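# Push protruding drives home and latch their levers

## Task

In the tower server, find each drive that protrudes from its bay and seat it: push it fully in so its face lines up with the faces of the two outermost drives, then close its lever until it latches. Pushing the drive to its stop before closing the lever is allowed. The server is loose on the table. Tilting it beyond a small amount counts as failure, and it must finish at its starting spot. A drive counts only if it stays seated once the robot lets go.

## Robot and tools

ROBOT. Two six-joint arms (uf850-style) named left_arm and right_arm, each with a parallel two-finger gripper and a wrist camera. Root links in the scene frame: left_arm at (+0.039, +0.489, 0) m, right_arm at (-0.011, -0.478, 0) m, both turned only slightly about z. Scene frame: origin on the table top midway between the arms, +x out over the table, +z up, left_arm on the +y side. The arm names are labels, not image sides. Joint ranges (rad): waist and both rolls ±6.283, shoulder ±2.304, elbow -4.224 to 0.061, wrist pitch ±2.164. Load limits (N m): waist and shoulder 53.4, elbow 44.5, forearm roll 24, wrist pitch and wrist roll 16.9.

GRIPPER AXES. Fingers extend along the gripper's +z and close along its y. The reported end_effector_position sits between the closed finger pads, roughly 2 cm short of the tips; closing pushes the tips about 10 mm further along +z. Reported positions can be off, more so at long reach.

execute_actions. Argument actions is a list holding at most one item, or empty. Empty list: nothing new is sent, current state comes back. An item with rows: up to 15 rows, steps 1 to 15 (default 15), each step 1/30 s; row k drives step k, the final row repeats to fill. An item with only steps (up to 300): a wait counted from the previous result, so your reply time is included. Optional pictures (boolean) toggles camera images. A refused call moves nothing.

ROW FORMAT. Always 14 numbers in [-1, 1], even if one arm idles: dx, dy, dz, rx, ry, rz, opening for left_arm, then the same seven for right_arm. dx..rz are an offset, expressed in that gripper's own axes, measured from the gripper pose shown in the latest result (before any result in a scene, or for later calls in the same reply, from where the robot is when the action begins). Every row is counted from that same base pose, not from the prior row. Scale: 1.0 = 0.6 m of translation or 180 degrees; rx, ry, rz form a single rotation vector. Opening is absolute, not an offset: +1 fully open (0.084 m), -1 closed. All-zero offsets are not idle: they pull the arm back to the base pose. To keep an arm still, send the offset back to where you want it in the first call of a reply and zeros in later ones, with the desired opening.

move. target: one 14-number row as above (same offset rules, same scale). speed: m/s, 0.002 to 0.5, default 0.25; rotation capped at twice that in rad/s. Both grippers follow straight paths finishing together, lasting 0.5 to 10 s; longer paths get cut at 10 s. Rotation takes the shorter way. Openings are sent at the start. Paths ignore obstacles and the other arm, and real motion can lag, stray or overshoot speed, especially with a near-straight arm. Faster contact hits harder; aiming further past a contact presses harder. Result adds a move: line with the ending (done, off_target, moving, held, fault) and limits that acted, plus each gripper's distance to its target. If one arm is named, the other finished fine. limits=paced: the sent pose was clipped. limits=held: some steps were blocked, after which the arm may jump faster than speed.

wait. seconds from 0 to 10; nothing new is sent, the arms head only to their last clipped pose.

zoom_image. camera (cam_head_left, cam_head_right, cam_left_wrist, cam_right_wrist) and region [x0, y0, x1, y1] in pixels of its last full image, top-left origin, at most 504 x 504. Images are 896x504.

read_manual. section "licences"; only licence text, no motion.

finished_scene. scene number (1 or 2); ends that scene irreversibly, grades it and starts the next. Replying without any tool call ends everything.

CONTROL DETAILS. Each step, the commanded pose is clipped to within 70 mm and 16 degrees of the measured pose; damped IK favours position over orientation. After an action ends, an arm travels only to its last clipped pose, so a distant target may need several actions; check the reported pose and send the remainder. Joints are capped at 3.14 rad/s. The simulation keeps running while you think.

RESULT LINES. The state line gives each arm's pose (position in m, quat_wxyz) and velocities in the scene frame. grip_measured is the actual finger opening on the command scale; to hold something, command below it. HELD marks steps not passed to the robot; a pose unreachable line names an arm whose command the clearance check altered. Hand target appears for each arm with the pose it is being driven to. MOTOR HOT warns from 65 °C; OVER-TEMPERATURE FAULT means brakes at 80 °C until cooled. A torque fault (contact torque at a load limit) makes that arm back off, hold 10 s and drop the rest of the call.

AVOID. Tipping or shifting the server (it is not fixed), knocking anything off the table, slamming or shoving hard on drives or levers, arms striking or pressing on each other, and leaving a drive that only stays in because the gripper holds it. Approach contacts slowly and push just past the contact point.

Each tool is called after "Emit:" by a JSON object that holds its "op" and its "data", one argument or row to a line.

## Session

Emit:
{"op": "execute_actions", "data": {
  "actions": []
}}

Scene clock: 0.00 s of 15600.00 s.
left_arm: end_effector_position=(+0.5417, +0.5559, +0.1854) grip_measured=+1.00 end_effector_quat_wxyz=(+0.000, +0.914, -0.405, +0.000) end_effector_velocity=(+0.000, +0.000, +0.000) end_effector_angular_velocity=(+0.000, -0.000, -0.000) | right_arm: end_effector_position=(+0.1099, -0.2435, +0.2585) grip_measured=+1.00 end_effector_quat_wxyz=(-0.568, +0.279, +0.764, -0.125) end_effector_velocity=(-0.000, -0.000, -0.000) end_effector_angular_velocity=(+0.000, +0.001, -0.000)
Joint positions: left_arm=[ 0.017 -0.424 -0.961 -0.002 -0.536  0.967  0.084] | right_arm=[ 0.561 -0.43  -0.658  0.626 -1.425 -2.435  0.084]
Joint velocities: left_arm=[ 0.  0.  0. -0. -0.  0. -0.] | right_arm=[-0.    -0.001  0.     0.     0.    -0.001  0.   ]
Hand target (left_arm): +0.542, +0.556, +0.185; +0.000, +0.914, -0.405, +0.000
Hand target (right_arm): +0.110, -0.243, +0.259; -0.568, +0.279, +0.764, -0.125
camera_calibration (this result's frames):
cam_left_wrist: T_world_to_cam=[[-0.728853, -0.684646, 0.00572432, 0.80845], [-0.684057, 0.728529, 0.0362149, 0.0187262], [-0.0289648, 0.0224796, -0.999328, 0.319951], [0, 0, 0, 1]] pos_world=[0.611318, 0.532668, 0.31443]
cam_right_wrist: T_world_to_cam=[[0.291933, 0.820643, -0.491244, 0.32427], [0.209038, -0.555946, -0.804504, 0.114465], [-0.933316, 0.132173, -0.333844, 0.35599], [0, 0, 0, 1]] pos_world=[0.213659, -0.249526, 0.370229]

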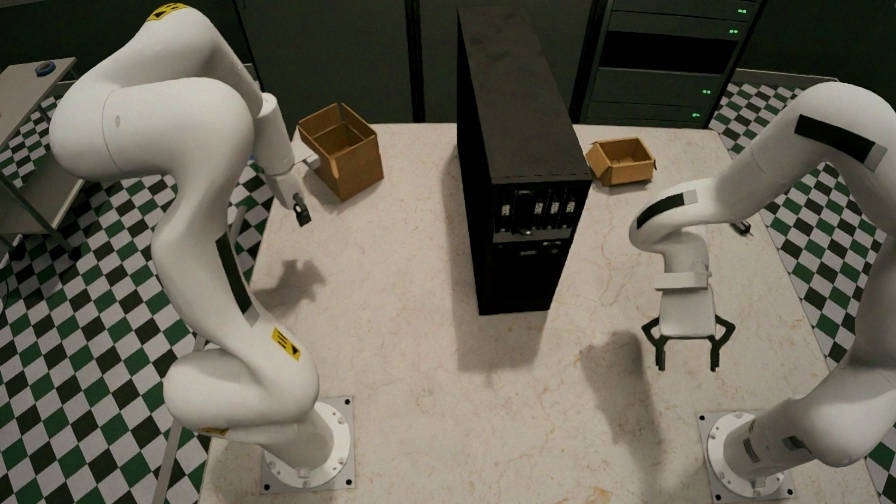

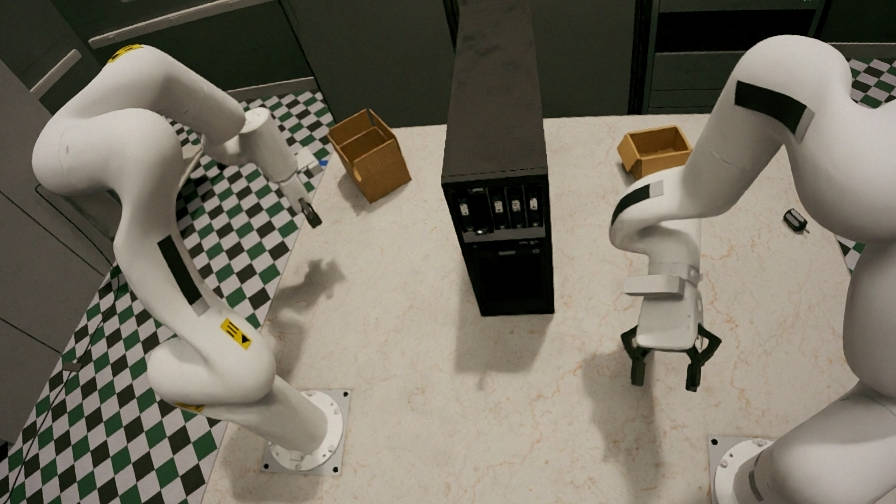

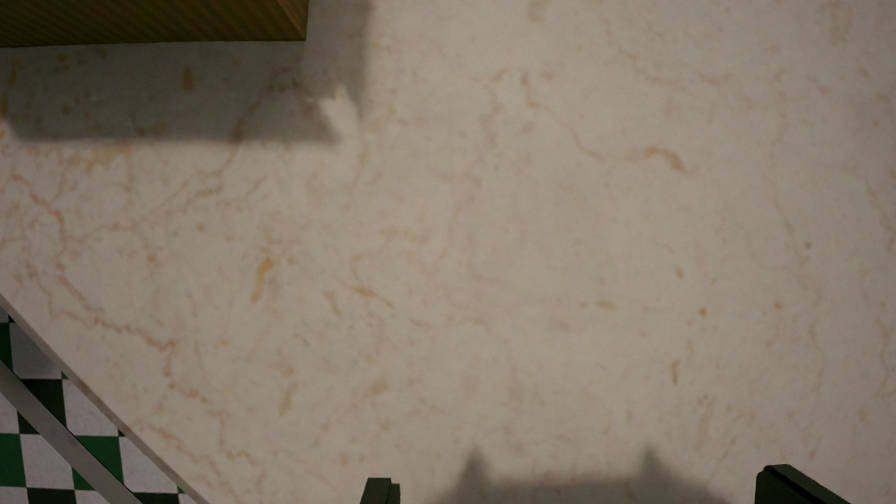

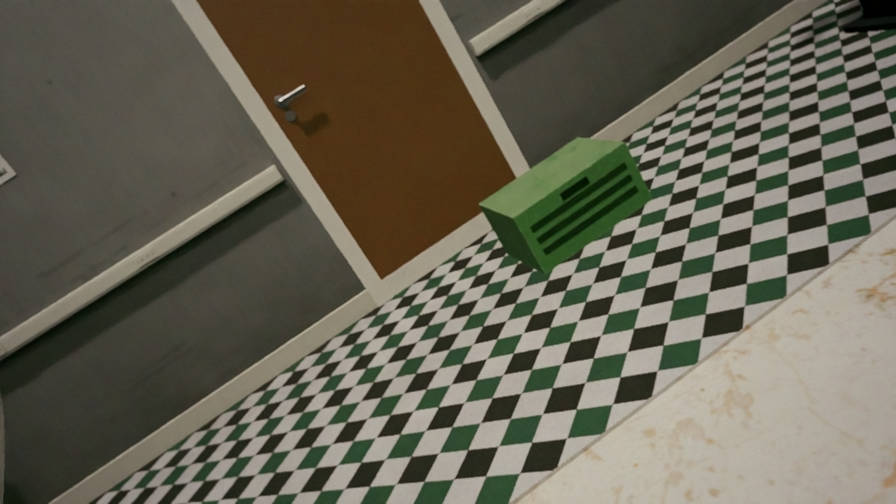

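Emit:
{"op": "zoom_image", "data": {
  "camera": "cam_head_right",
  "region": [430, 160, 570, 320]
}}

Region (430, 160, 570, 320) of cam_head_right's 896x504 image, scaled by 3.150, with more detail than that image has; it fills the left 441 columns of this view, and the rest is white.

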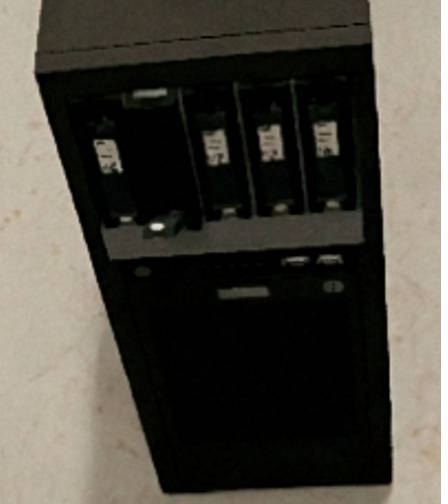

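Emit:
{"op": "move", "data": {
  "target": [0, 0, 0, 0, 0, 0, 1, 0.2157, 0.1647, -0.0772, -0.4404, 0.1296, 0.0672, -1],
  "speed": 0.3
}}

Scene clock: 6.17 s of 15600.00 s.
left_arm: end_effector_position=(+0.5417, +0.5559, +0.1854) grip_measured=+1.00 end_effector_quat_wxyz=(+0.000, +0.914, -0.405, +0.000) end_effector_velocity=(+0.000, +0.000, -0.000) end_effector_angular_velocity=(-0.000, +0.000, -0.001) | right_arm: end_effector_position=(+0.1555, -0.0958, +0.3280) grip_measured=-1.00 end_effector_quat_wxyz=(-0.379, +0.665, +0.515, +0.386) end_effector_velocity=(+0.000, +0.001, +0.000) end_effector_angular_velocity=(+0.003, -0.006, -0.008)
Joint positions: left_arm=[ 0.017 -0.424 -0.961 -0.002 -0.536  0.967  0.084] | right_arm=[ 0.903  0.316 -0.174  2.346 -0.758 -2.646  0.   ]
Joint velocities: left_arm=[-0.    -0.001 -0.     0.    -0.     0.001  0.   ] | right_arm=[ 0.01   0.002  0.002  0.029  0.003 -0.019  0.   ]
Hand target (left_arm): +0.542, +0.556, +0.185; +0.000, +0.914, -0.405, +0.000
Hand target (right_arm): +0.155, -0.096, +0.328; -0.379, +0.665, +0.515, +0.386
Off the commanded pose (left_arm): 0.000 m, 0 deg.
Off the commanded pose (right_arm): 0.001 m, 0 deg.
After step 90, 0.17 s passed at rest.
move: done
camera_calibration (this result's frames):
cam_left_wrist: T_world_to_cam=[[-0.728853, -0.684646, 0.00572442, 0.80845], [-0.684057, 0.728529, 0.036215, 0.0187261], [-0.0289649, 0.0224796, -0.999328, 0.319951], [0, 0, 0, 1]] pos_world=[0.611318, 0.532668, 0.31443]
cam_right_wrist: T_world_to_cam=[[0.9788, -0.185007, -0.0878843, -0.111485], [-0.156738, -0.400353, -0.902857, 0.34701], [0.13185, 0.897491, -0.420863, 0.338449], [0, 0, 0, 1]] pos_world=[0.118886, -0.185454, 0.445943]

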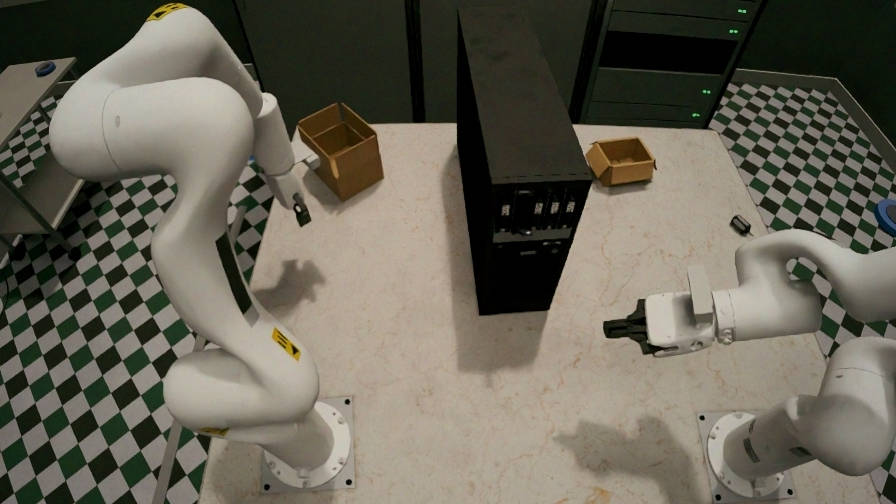

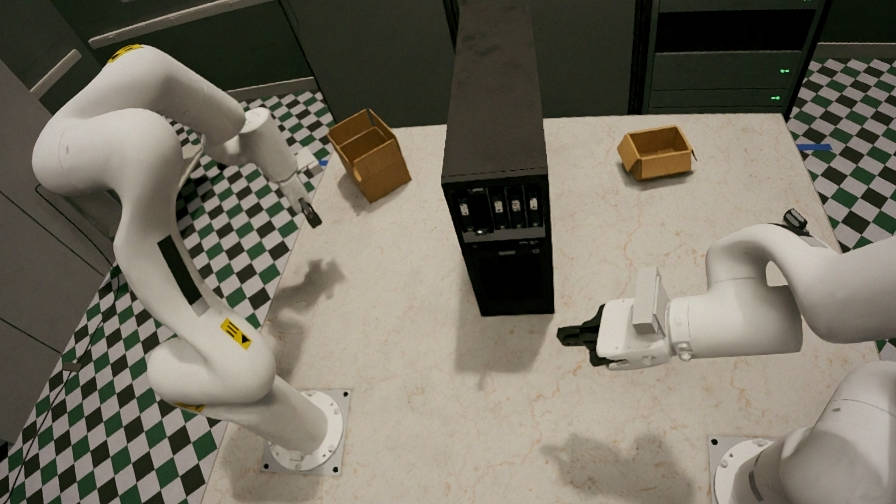

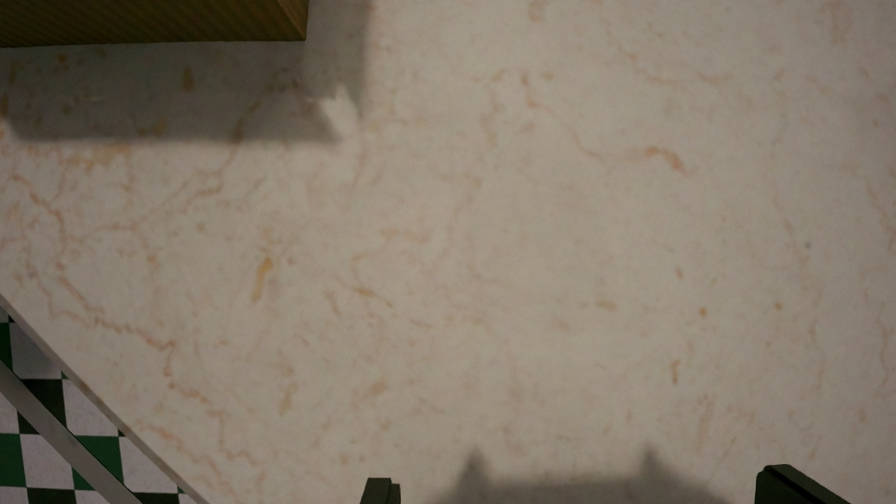

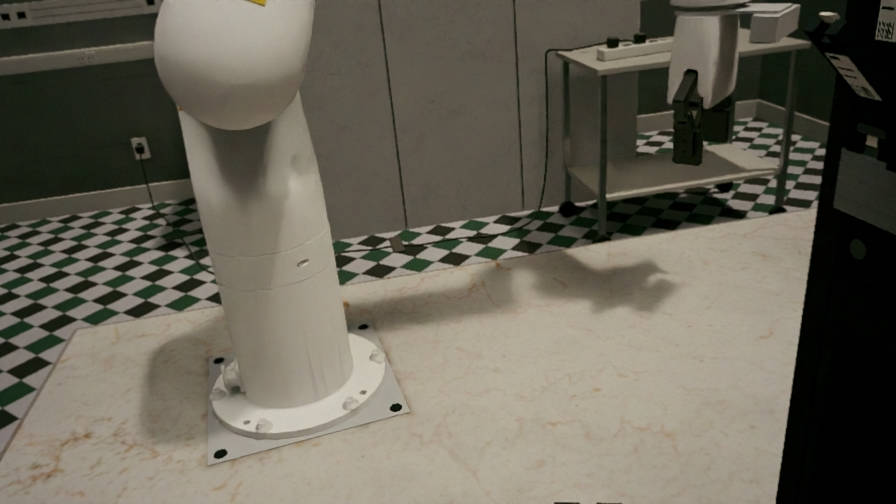

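Emit:
{"op": "move", "data": {
  "target": [0, 0, 0, 0, 0, 0, 1, 0.2173, 0.0172, 0.1775, -0.4389, 0.1351, 0.0731, -1],
  "speed": 0.3
}}

Scene clock: 12.67 s of 15600.00 s.
left_arm: end_effector_position=(+0.5417, +0.5559, +0.1854) grip_measured=+1.00 end_effector_quat_wxyz=(+0.000, +0.914, -0.405, +0.000) end_effector_velocity=(+0.000, +0.000, +0.000) end_effector_angular_velocity=(+0.000, -0.001, -0.000) | right_arm: end_effector_position=(+0.1991, +0.0495, +0.3994) grip_measured=-1.00 end_effector_quat_wxyz=(-0.007, +0.715, -0.003, +0.699) end_effector_velocity=(+0.000, +0.001, -0.000) end_effector_angular_velocity=(-0.000, -0.002, -0.008)
Joint positions: left_arm=[ 0.017 -0.424 -0.961 -0.002 -0.536  0.967  0.084] | right_arm=[ 1.671 -0.507 -1.012  4.775 -1.58  -3.633  0.   ]
Joint velocities: left_arm=[-0.  0. -0.  0.  0. -0.  0.] | right_arm=[-0.001 -0.007 -0.009  0.005 -0.006 -0.001  0.   ]
Hand target (left_arm): +0.542, +0.556, +0.185; +0.000, +0.914, -0.405, +0.000
Hand target (right_arm): +0.199, +0.050, +0.399; -0.006, +0.715, -0.003, +0.699
Off the commanded pose (left_arm): 0.000 m, 0 deg.
Off the commanded pose (right_arm): 0.002 m, 0 deg.
After step 90, 0.60 s passed at rest.
move: done
camera_calibration (this result's frames):
cam_left_wrist: T_world_to_cam=[[-0.728853, -0.684646, 0.00572427, 0.80845], [-0.684057, 0.728529, 0.0362148, 0.0187262], [-0.0289647, 0.0224796, -0.999328, 0.319951], [0, 0, 0, 1]] pos_world=[0.611318, 0.532668, 0.31443]
cam_right_wrist: T_world_to_cam=[[-0.00532346, -0.999982, 0.00285998, 0.0789986], [-0.0279005, -0.00271038, -0.999607, 0.469781], [0.999597, -0.00540116, -0.0278856, -0.0527422], [0, 0, 0, 1]] pos_world=[0.0662486, 0.0799856, 0.467899]

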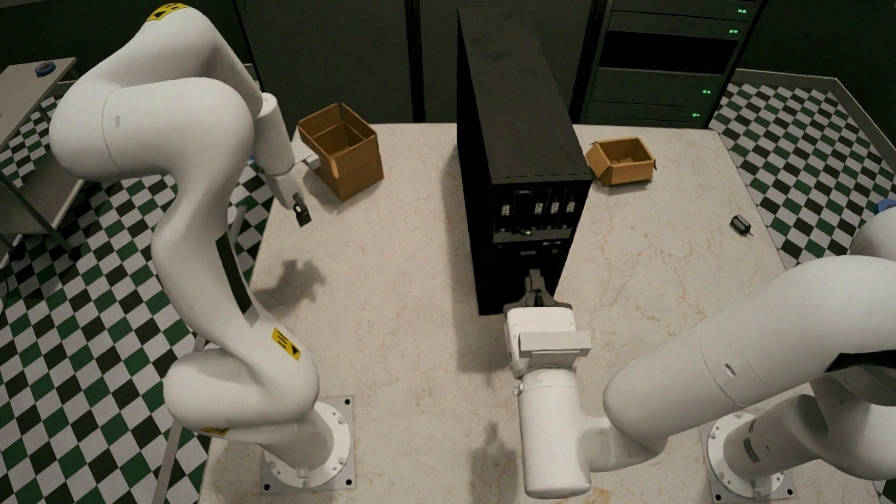

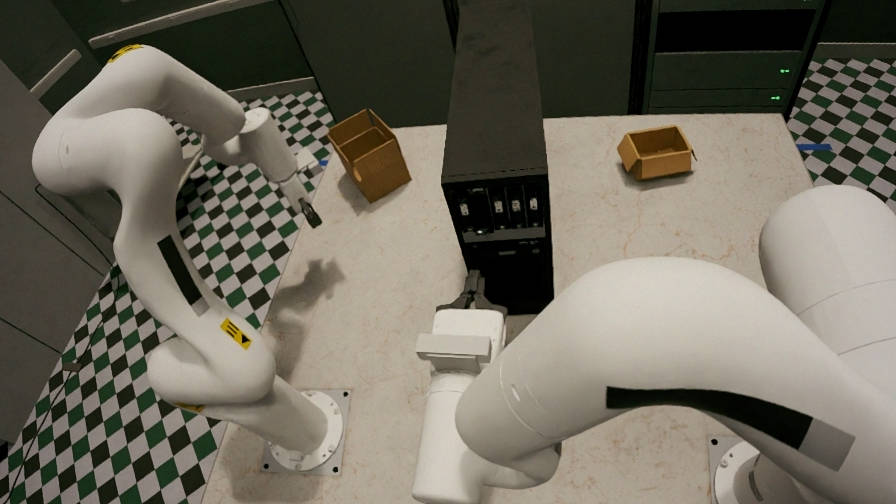

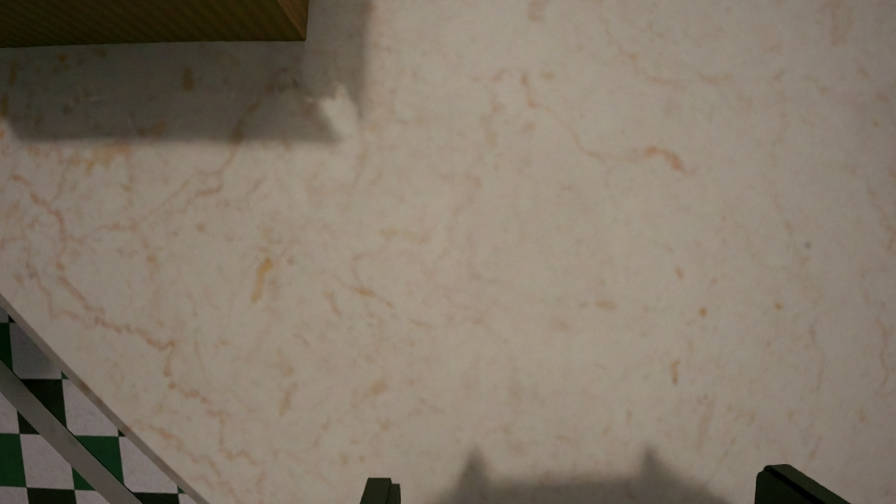

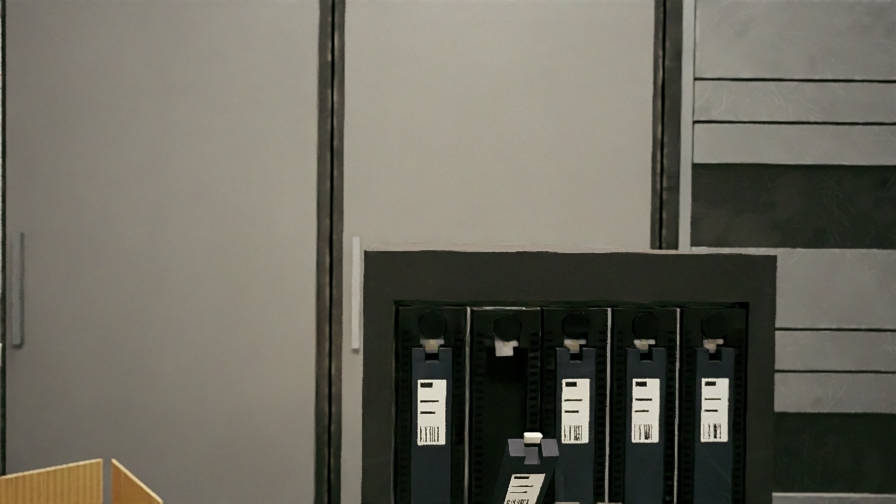

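Emit:
{"op": "move", "data": {
  "target": [0, 0, 0, 0, 0, 0, 1, 0.052, -0.009, 0.05, 0, 0, 0, -1],
  "speed": 0.2
}}

Emit:
{"op": "move", "data": {
  "target": [0, 0, 0, 0, 0, 0, 1, 0, 0, 0.19, 0, 0, 0, -1],
  "speed": 0.06
}}

Scene clock: 15.13 s of 15600.00 s.
left_arm: end_effector_position=(+0.5417, +0.5559, +0.1854) grip_measured=+1.00 end_effector_quat_wxyz=(+0.000, +0.914, -0.405, +0.000) end_effector_velocity=(+0.000, +0.000, -0.000) end_effector_angular_velocity=(+0.000, +0.000, +0.000) | right_arm: end_effector_position=(+0.2296, +0.0548, +0.4300) grip_measured=-1.00 end_effector_quat_wxyz=(-0.007, +0.715, -0.002, +0.699) end_effector_velocity=(+0.002, +0.000, +0.001) end_effector_angular_velocity=(+0.000, +0.001, -0.000)
Joint positions: left_arm=[ 0.017 -0.424 -0.961 -0.002 -0.536  0.967  0.084] | right_arm=[ 1.613 -0.464 -1.035  4.725 -1.553 -3.699  0.   ]
Joint velocities: left_arm=[-0.    -0.001 -0.     0.    -0.    -0.    -0.   ] | right_arm=[-0.003  0.002 -0.001 -0.002  0.002 -0.003  0.   ]
Hand target (left_arm): +0.542, +0.556, +0.185; +0.000, +0.914, -0.405, +0.000
Hand target (right_arm): +0.230, +0.055, +0.430; -0.007, +0.715, -0.003, +0.699
Off the commanded pose (left_arm): 0.000 m, 0 deg.
Off the commanded pose (right_arm): 0.000 m, 0 deg.
move: done
camera_calibration (this result's frames):
cam_left_wrist: T_world_to_cam=[[-0.728853, -0.684646, 0.00572434, 0.80845], [-0.684057, 0.728529, 0.0362149, 0.0187262], [-0.0289647, 0.0224796, -0.999328, 0.319951], [0, 0, 0, 1]] pos_world=[0.611318, 0.532668, 0.31443]
cam_right_wrist: T_world_to_cam=[[-0.00506981, -0.999983, 0.00302129, 0.0842368], [-0.027682, -0.00287983, -0.999613, 0.501154], [0.999604, -0.00515148, -0.0276669, -0.0823925], [0, 0, 0, 1]] pos_world=[0.0966598, 0.0852541, 0.498426]

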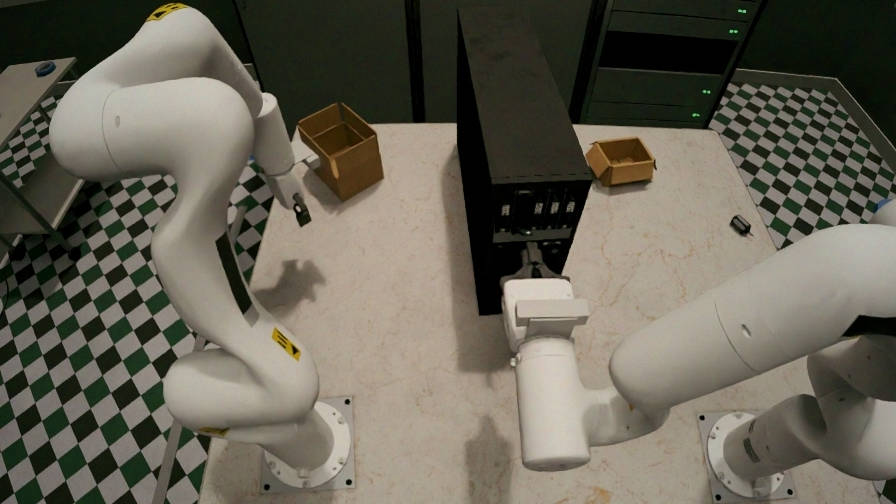

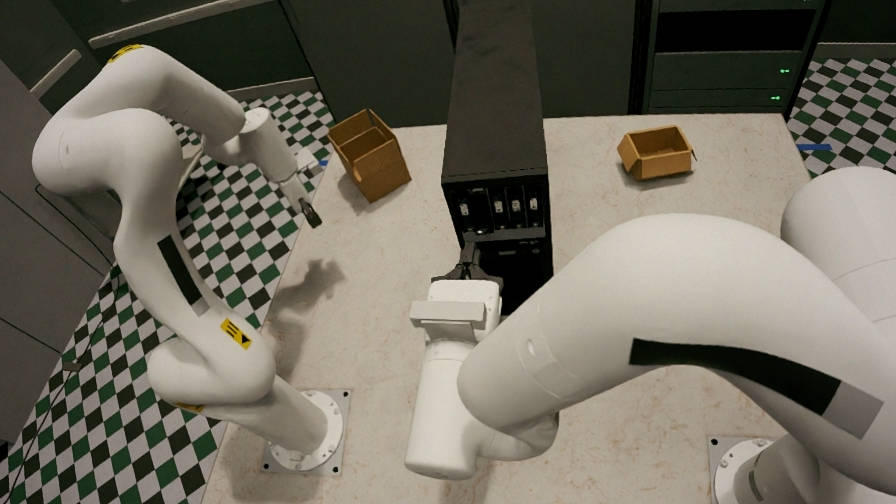

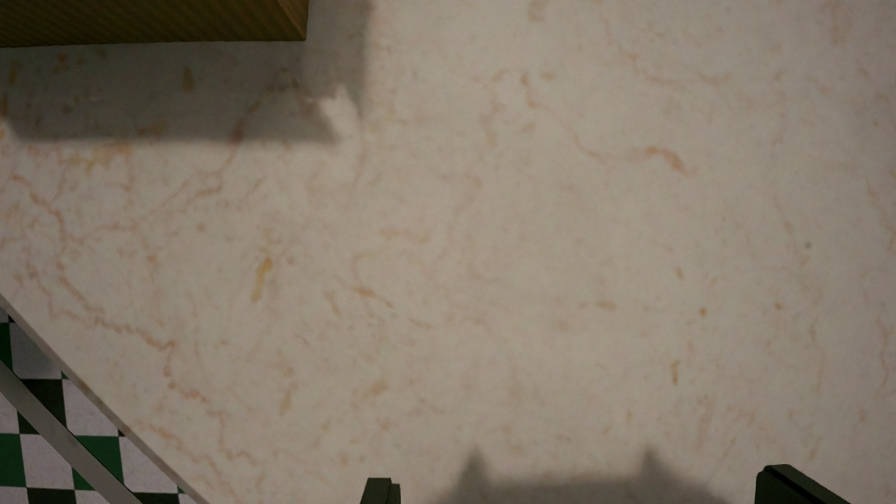

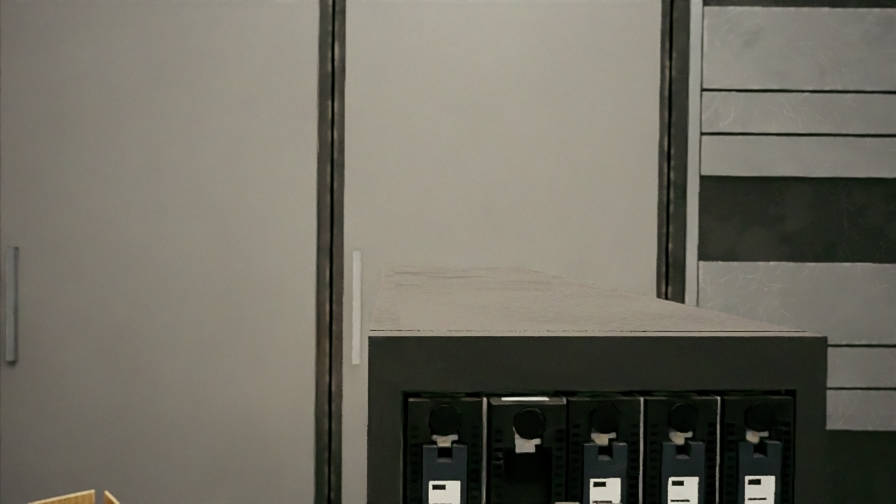

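Scene clock: 27.17 s of 15600.00 s.
left_arm: end_effector_position=(+0.5417, +0.5559, +0.1854) grip_measured=+1.00 end_effector_quat_wxyz=(+0.000, +0.914, -0.405, +0.000) end_effector_velocity=(-0.000, -0.000, -0.000) end_effector_angular_velocity=(-0.000, +0.000, -0.002) | right_arm: end_effector_position=(+0.3090, +0.0743, +0.4283) grip_measured=-1.00 end_effector_quat_wxyz=(-0.026, +0.713, +0.018, +0.700) end_effector_velocity=(-0.001, +0.001, -0.000) end_effector_angular_velocity=(-0.001, +0.000, +0.001)
Joint positions: left_arm=[ 0.017 -0.424 -0.961 -0.002 -0.536  0.967  0.084] | right_arm=[ 1.465 -0.491 -1.067  4.55  -1.445 -3.698  0.   ]
Joint velocities: left_arm=[-0.    -0.     0.    -0.    -0.     0.003  0.   ] | right_arm=[ 0.002 -0.001 -0.     0.     0.    -0.001  0.   ]
Hand target (left_arm): +0.542, +0.556, +0.185; +0.000, +0.914, -0.405, +0.000
Hand target (right_arm): +0.309, +0.074, +0.428; -0.026, +0.713, +0.018, +0.700
Off the commanded pose (left_arm): 0.000 m, 0 deg.
Off the commanded pose (right_arm): 0.039 m, 3 deg.
TORQUE FAULT: the external load on joint 1 (waist) of the right arm reached its load limit, and that arm stopped for 10 seconds. A torque fault stops only its own arm. That arm's remaining commands of this call were not run. Joint 1 (waist) of that arm moved back by up to 3 degrees. That arm holds there, with its grip as last carried out, and accepts commands again: back off and push less far. That arm stops again, at the same cost, whenever a joint's load reaches its limit.
move: fault (right_arm)
camera_calibration (this result's frames):
cam_left_wrist: T_world_to_cam=[[-0.728853, -0.684646, 0.00572425, 0.80845], [-0.684057, 0.728529, 0.0362149, 0.0187263], [-0.0289647, 0.0224796, -0.999328, 0.319951], [0, 0, 0, 1]] pos_world=[0.611318, 0.532668, 0.31443]
cam_right_wrist: T_world_to_cam=[[0.0520293, -0.998636, 0.00438403, 0.0857925], [-0.0237333, -0.00562522, -0.999702, 0.50071], [0.998364, 0.0519098, -0.0239936, -0.167122], [0, 0, 0, 1]] pos_world=[0.174268, 0.0971674, 0.496175]

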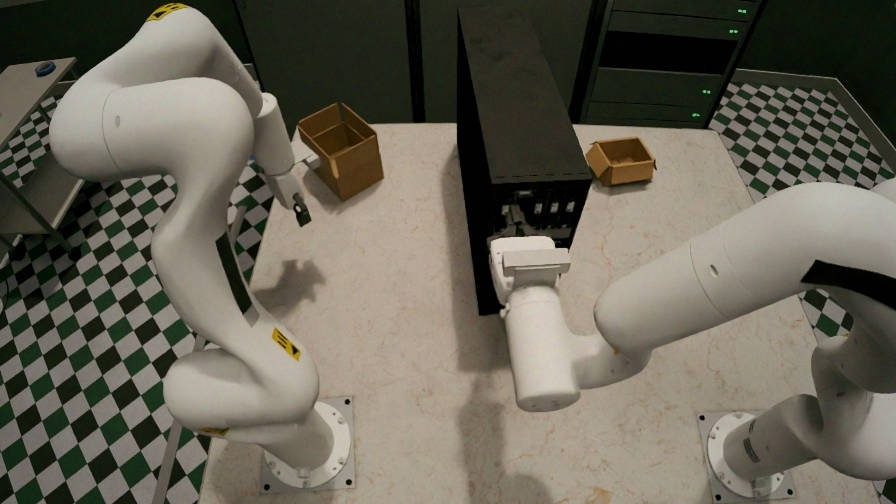

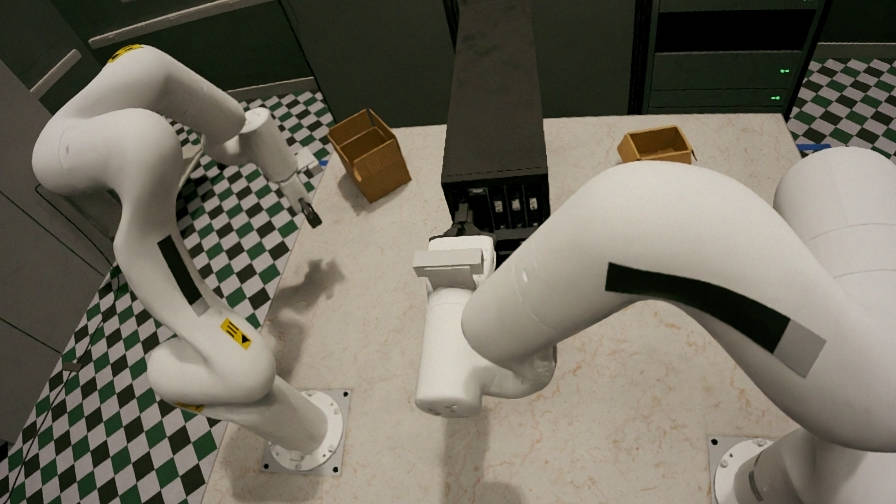

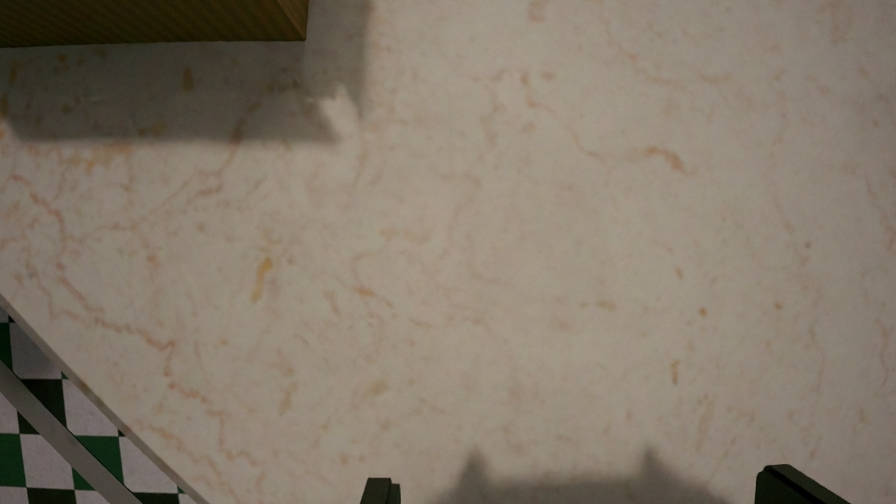

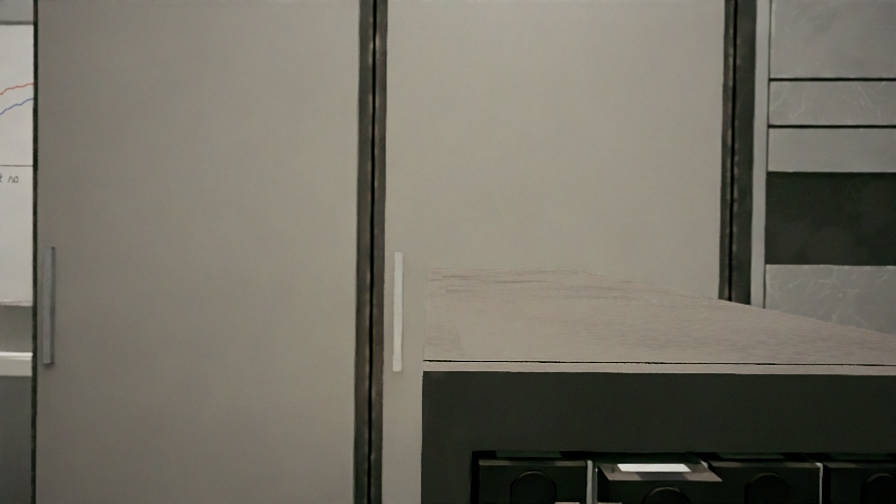

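Emit:
{"op": "move", "data": {
  "target": [0, 0, 0, 0, 0, 0, 1, 0, 0.03, -0.15, 0, 0, 0, -1],
  "speed": 0.15
}}

Scene clock: 29.30 s of 15600.00 s.
left_arm: end_effector_position=(+0.5417, +0.5559, +0.1854) grip_measured=+1.00 end_effector_quat_wxyz=(+0.000, +0.914, -0.405, +0.000) end_effector_velocity=(-0.000, -0.000, -0.000) end_effector_angular_velocity=(-0.000, +0.001, +0.001) | right_arm: end_effector_position=(+0.2204, +0.0506, +0.4294) grip_measured=-1.00 end_effector_quat_wxyz=(-0.026, +0.714, +0.018, +0.700) end_effector_velocity=(-0.002, -0.000, +0.000) end_effector_angular_velocity=(-0.000, -0.001, +0.001)
Joint positions: left_arm=[ 0.017 -0.424 -0.961 -0.002 -0.536  0.967  0.084] | right_arm=[ 1.63  -0.429 -0.979  4.689 -1.534 -3.68   0.   ]
Joint velocities: left_arm=[ 0.    -0.     0.    -0.    -0.    -0.001 -0.   ] | right_arm=[ 0.005  0.001  0.001  0.002 -0.003  0.     0.   ]
Hand target (left_arm): +0.542, +0.556, +0.185; +0.000, +0.914, -0.405, +0.000
Hand target (right_arm): +0.220, +0.051, +0.429; -0.026, +0.714, +0.018, +0.700
Off the commanded pose (left_arm): 0.000 m, 0 deg.
Off the commanded pose (right_arm): 0.000 m, 0 deg.
move: done
camera_calibration (this result's frames):
cam_left_wrist: T_world_to_cam=[[-0.728853, -0.684647, 0.00572431, 0.80845], [-0.684057, 0.728529, 0.0362149, 0.0187263], [-0.0289647, 0.0224796, -0.999328, 0.319951], [0, 0, 0, 1]] pos_world=[0.611318, 0.532668, 0.31443]
cam_right_wrist: T_world_to_cam=[[0.0518453, -0.998645, 0.00447461, 0.0667421], [-0.0245958, -0.00575616, -0.999681, 0.499772], [0.998352, 0.0517187, -0.0248609, -0.0771098], [0, 0, 0, 1]] pos_world=[0.0858147, 0.0735164, 0.497397]

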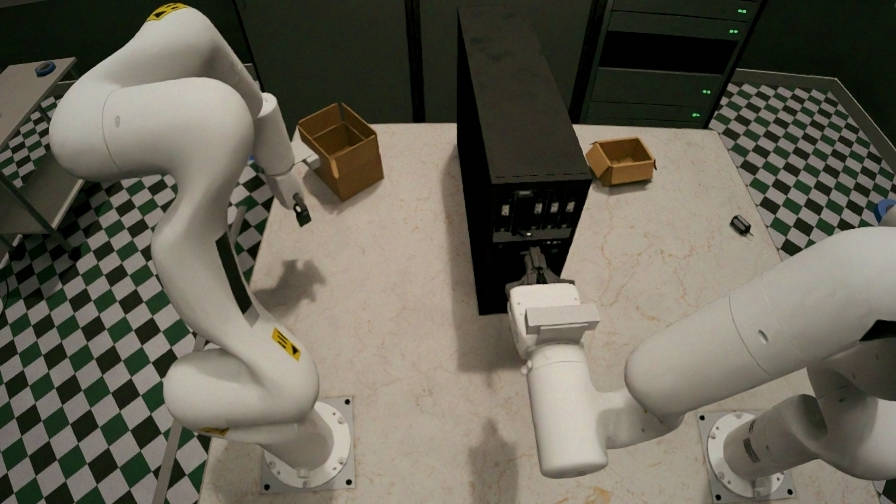

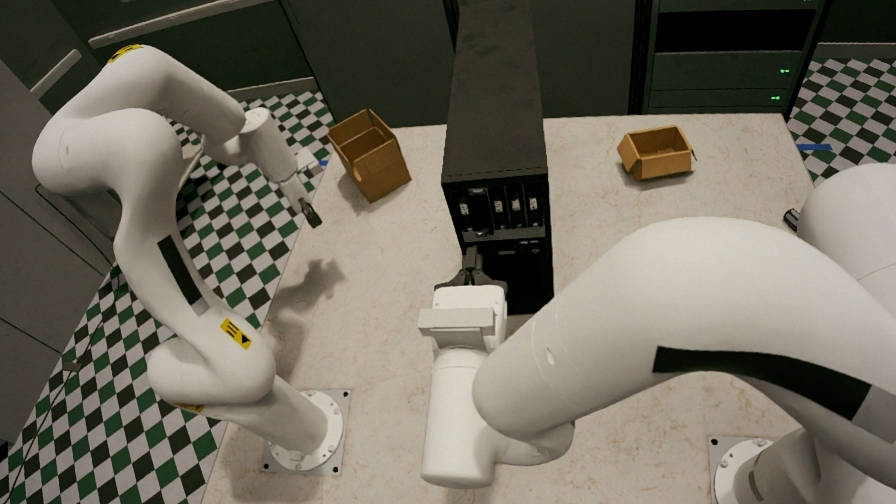

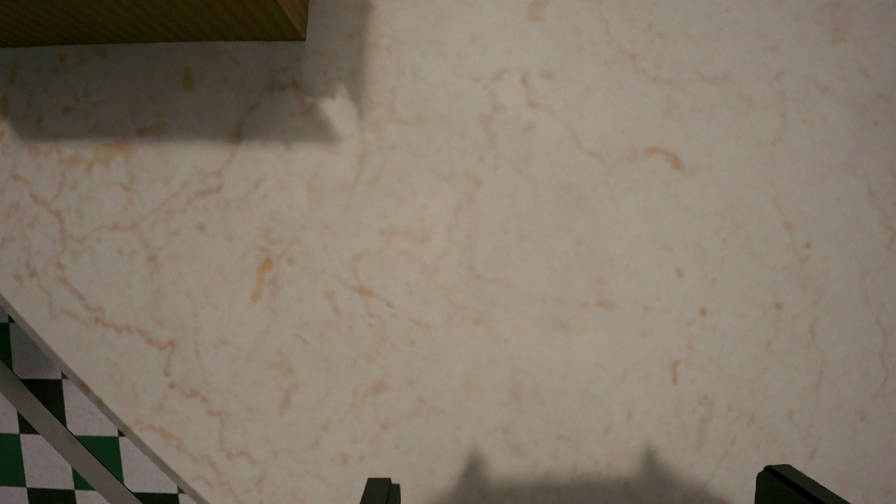

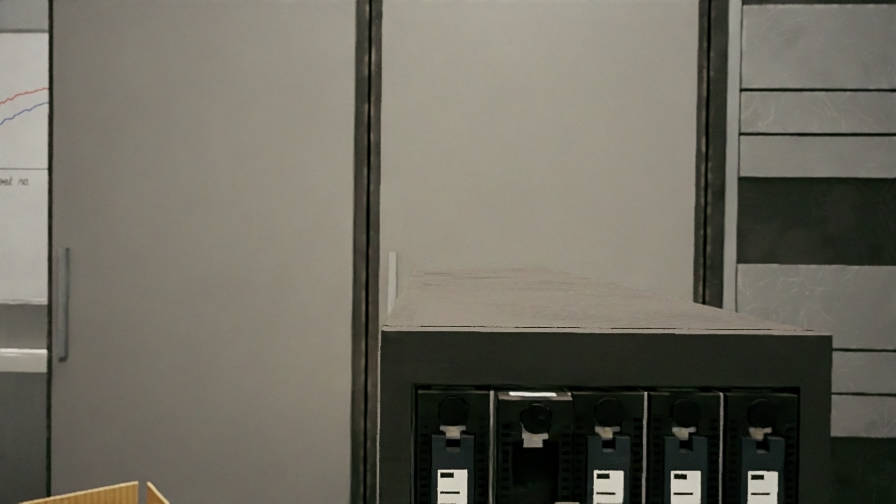

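Emit:
{"op": "zoom_image", "data": {
  "camera": "cam_head_left",
  "region": [470, 160, 610, 280]
}}

Region (470, 160, 610, 280) of cam_head_left's 896x504 image, scaled by 3.600, with more detail than that image has; it fills the top 432 rows of this view, and the rest is white.

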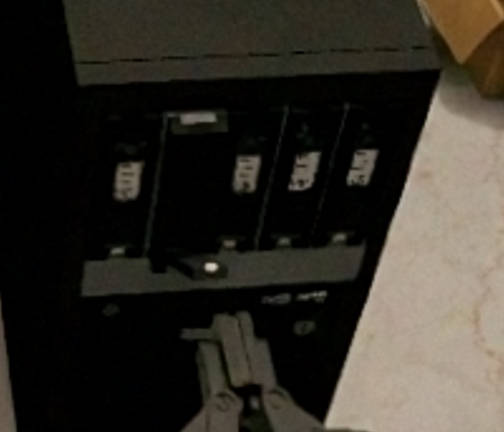

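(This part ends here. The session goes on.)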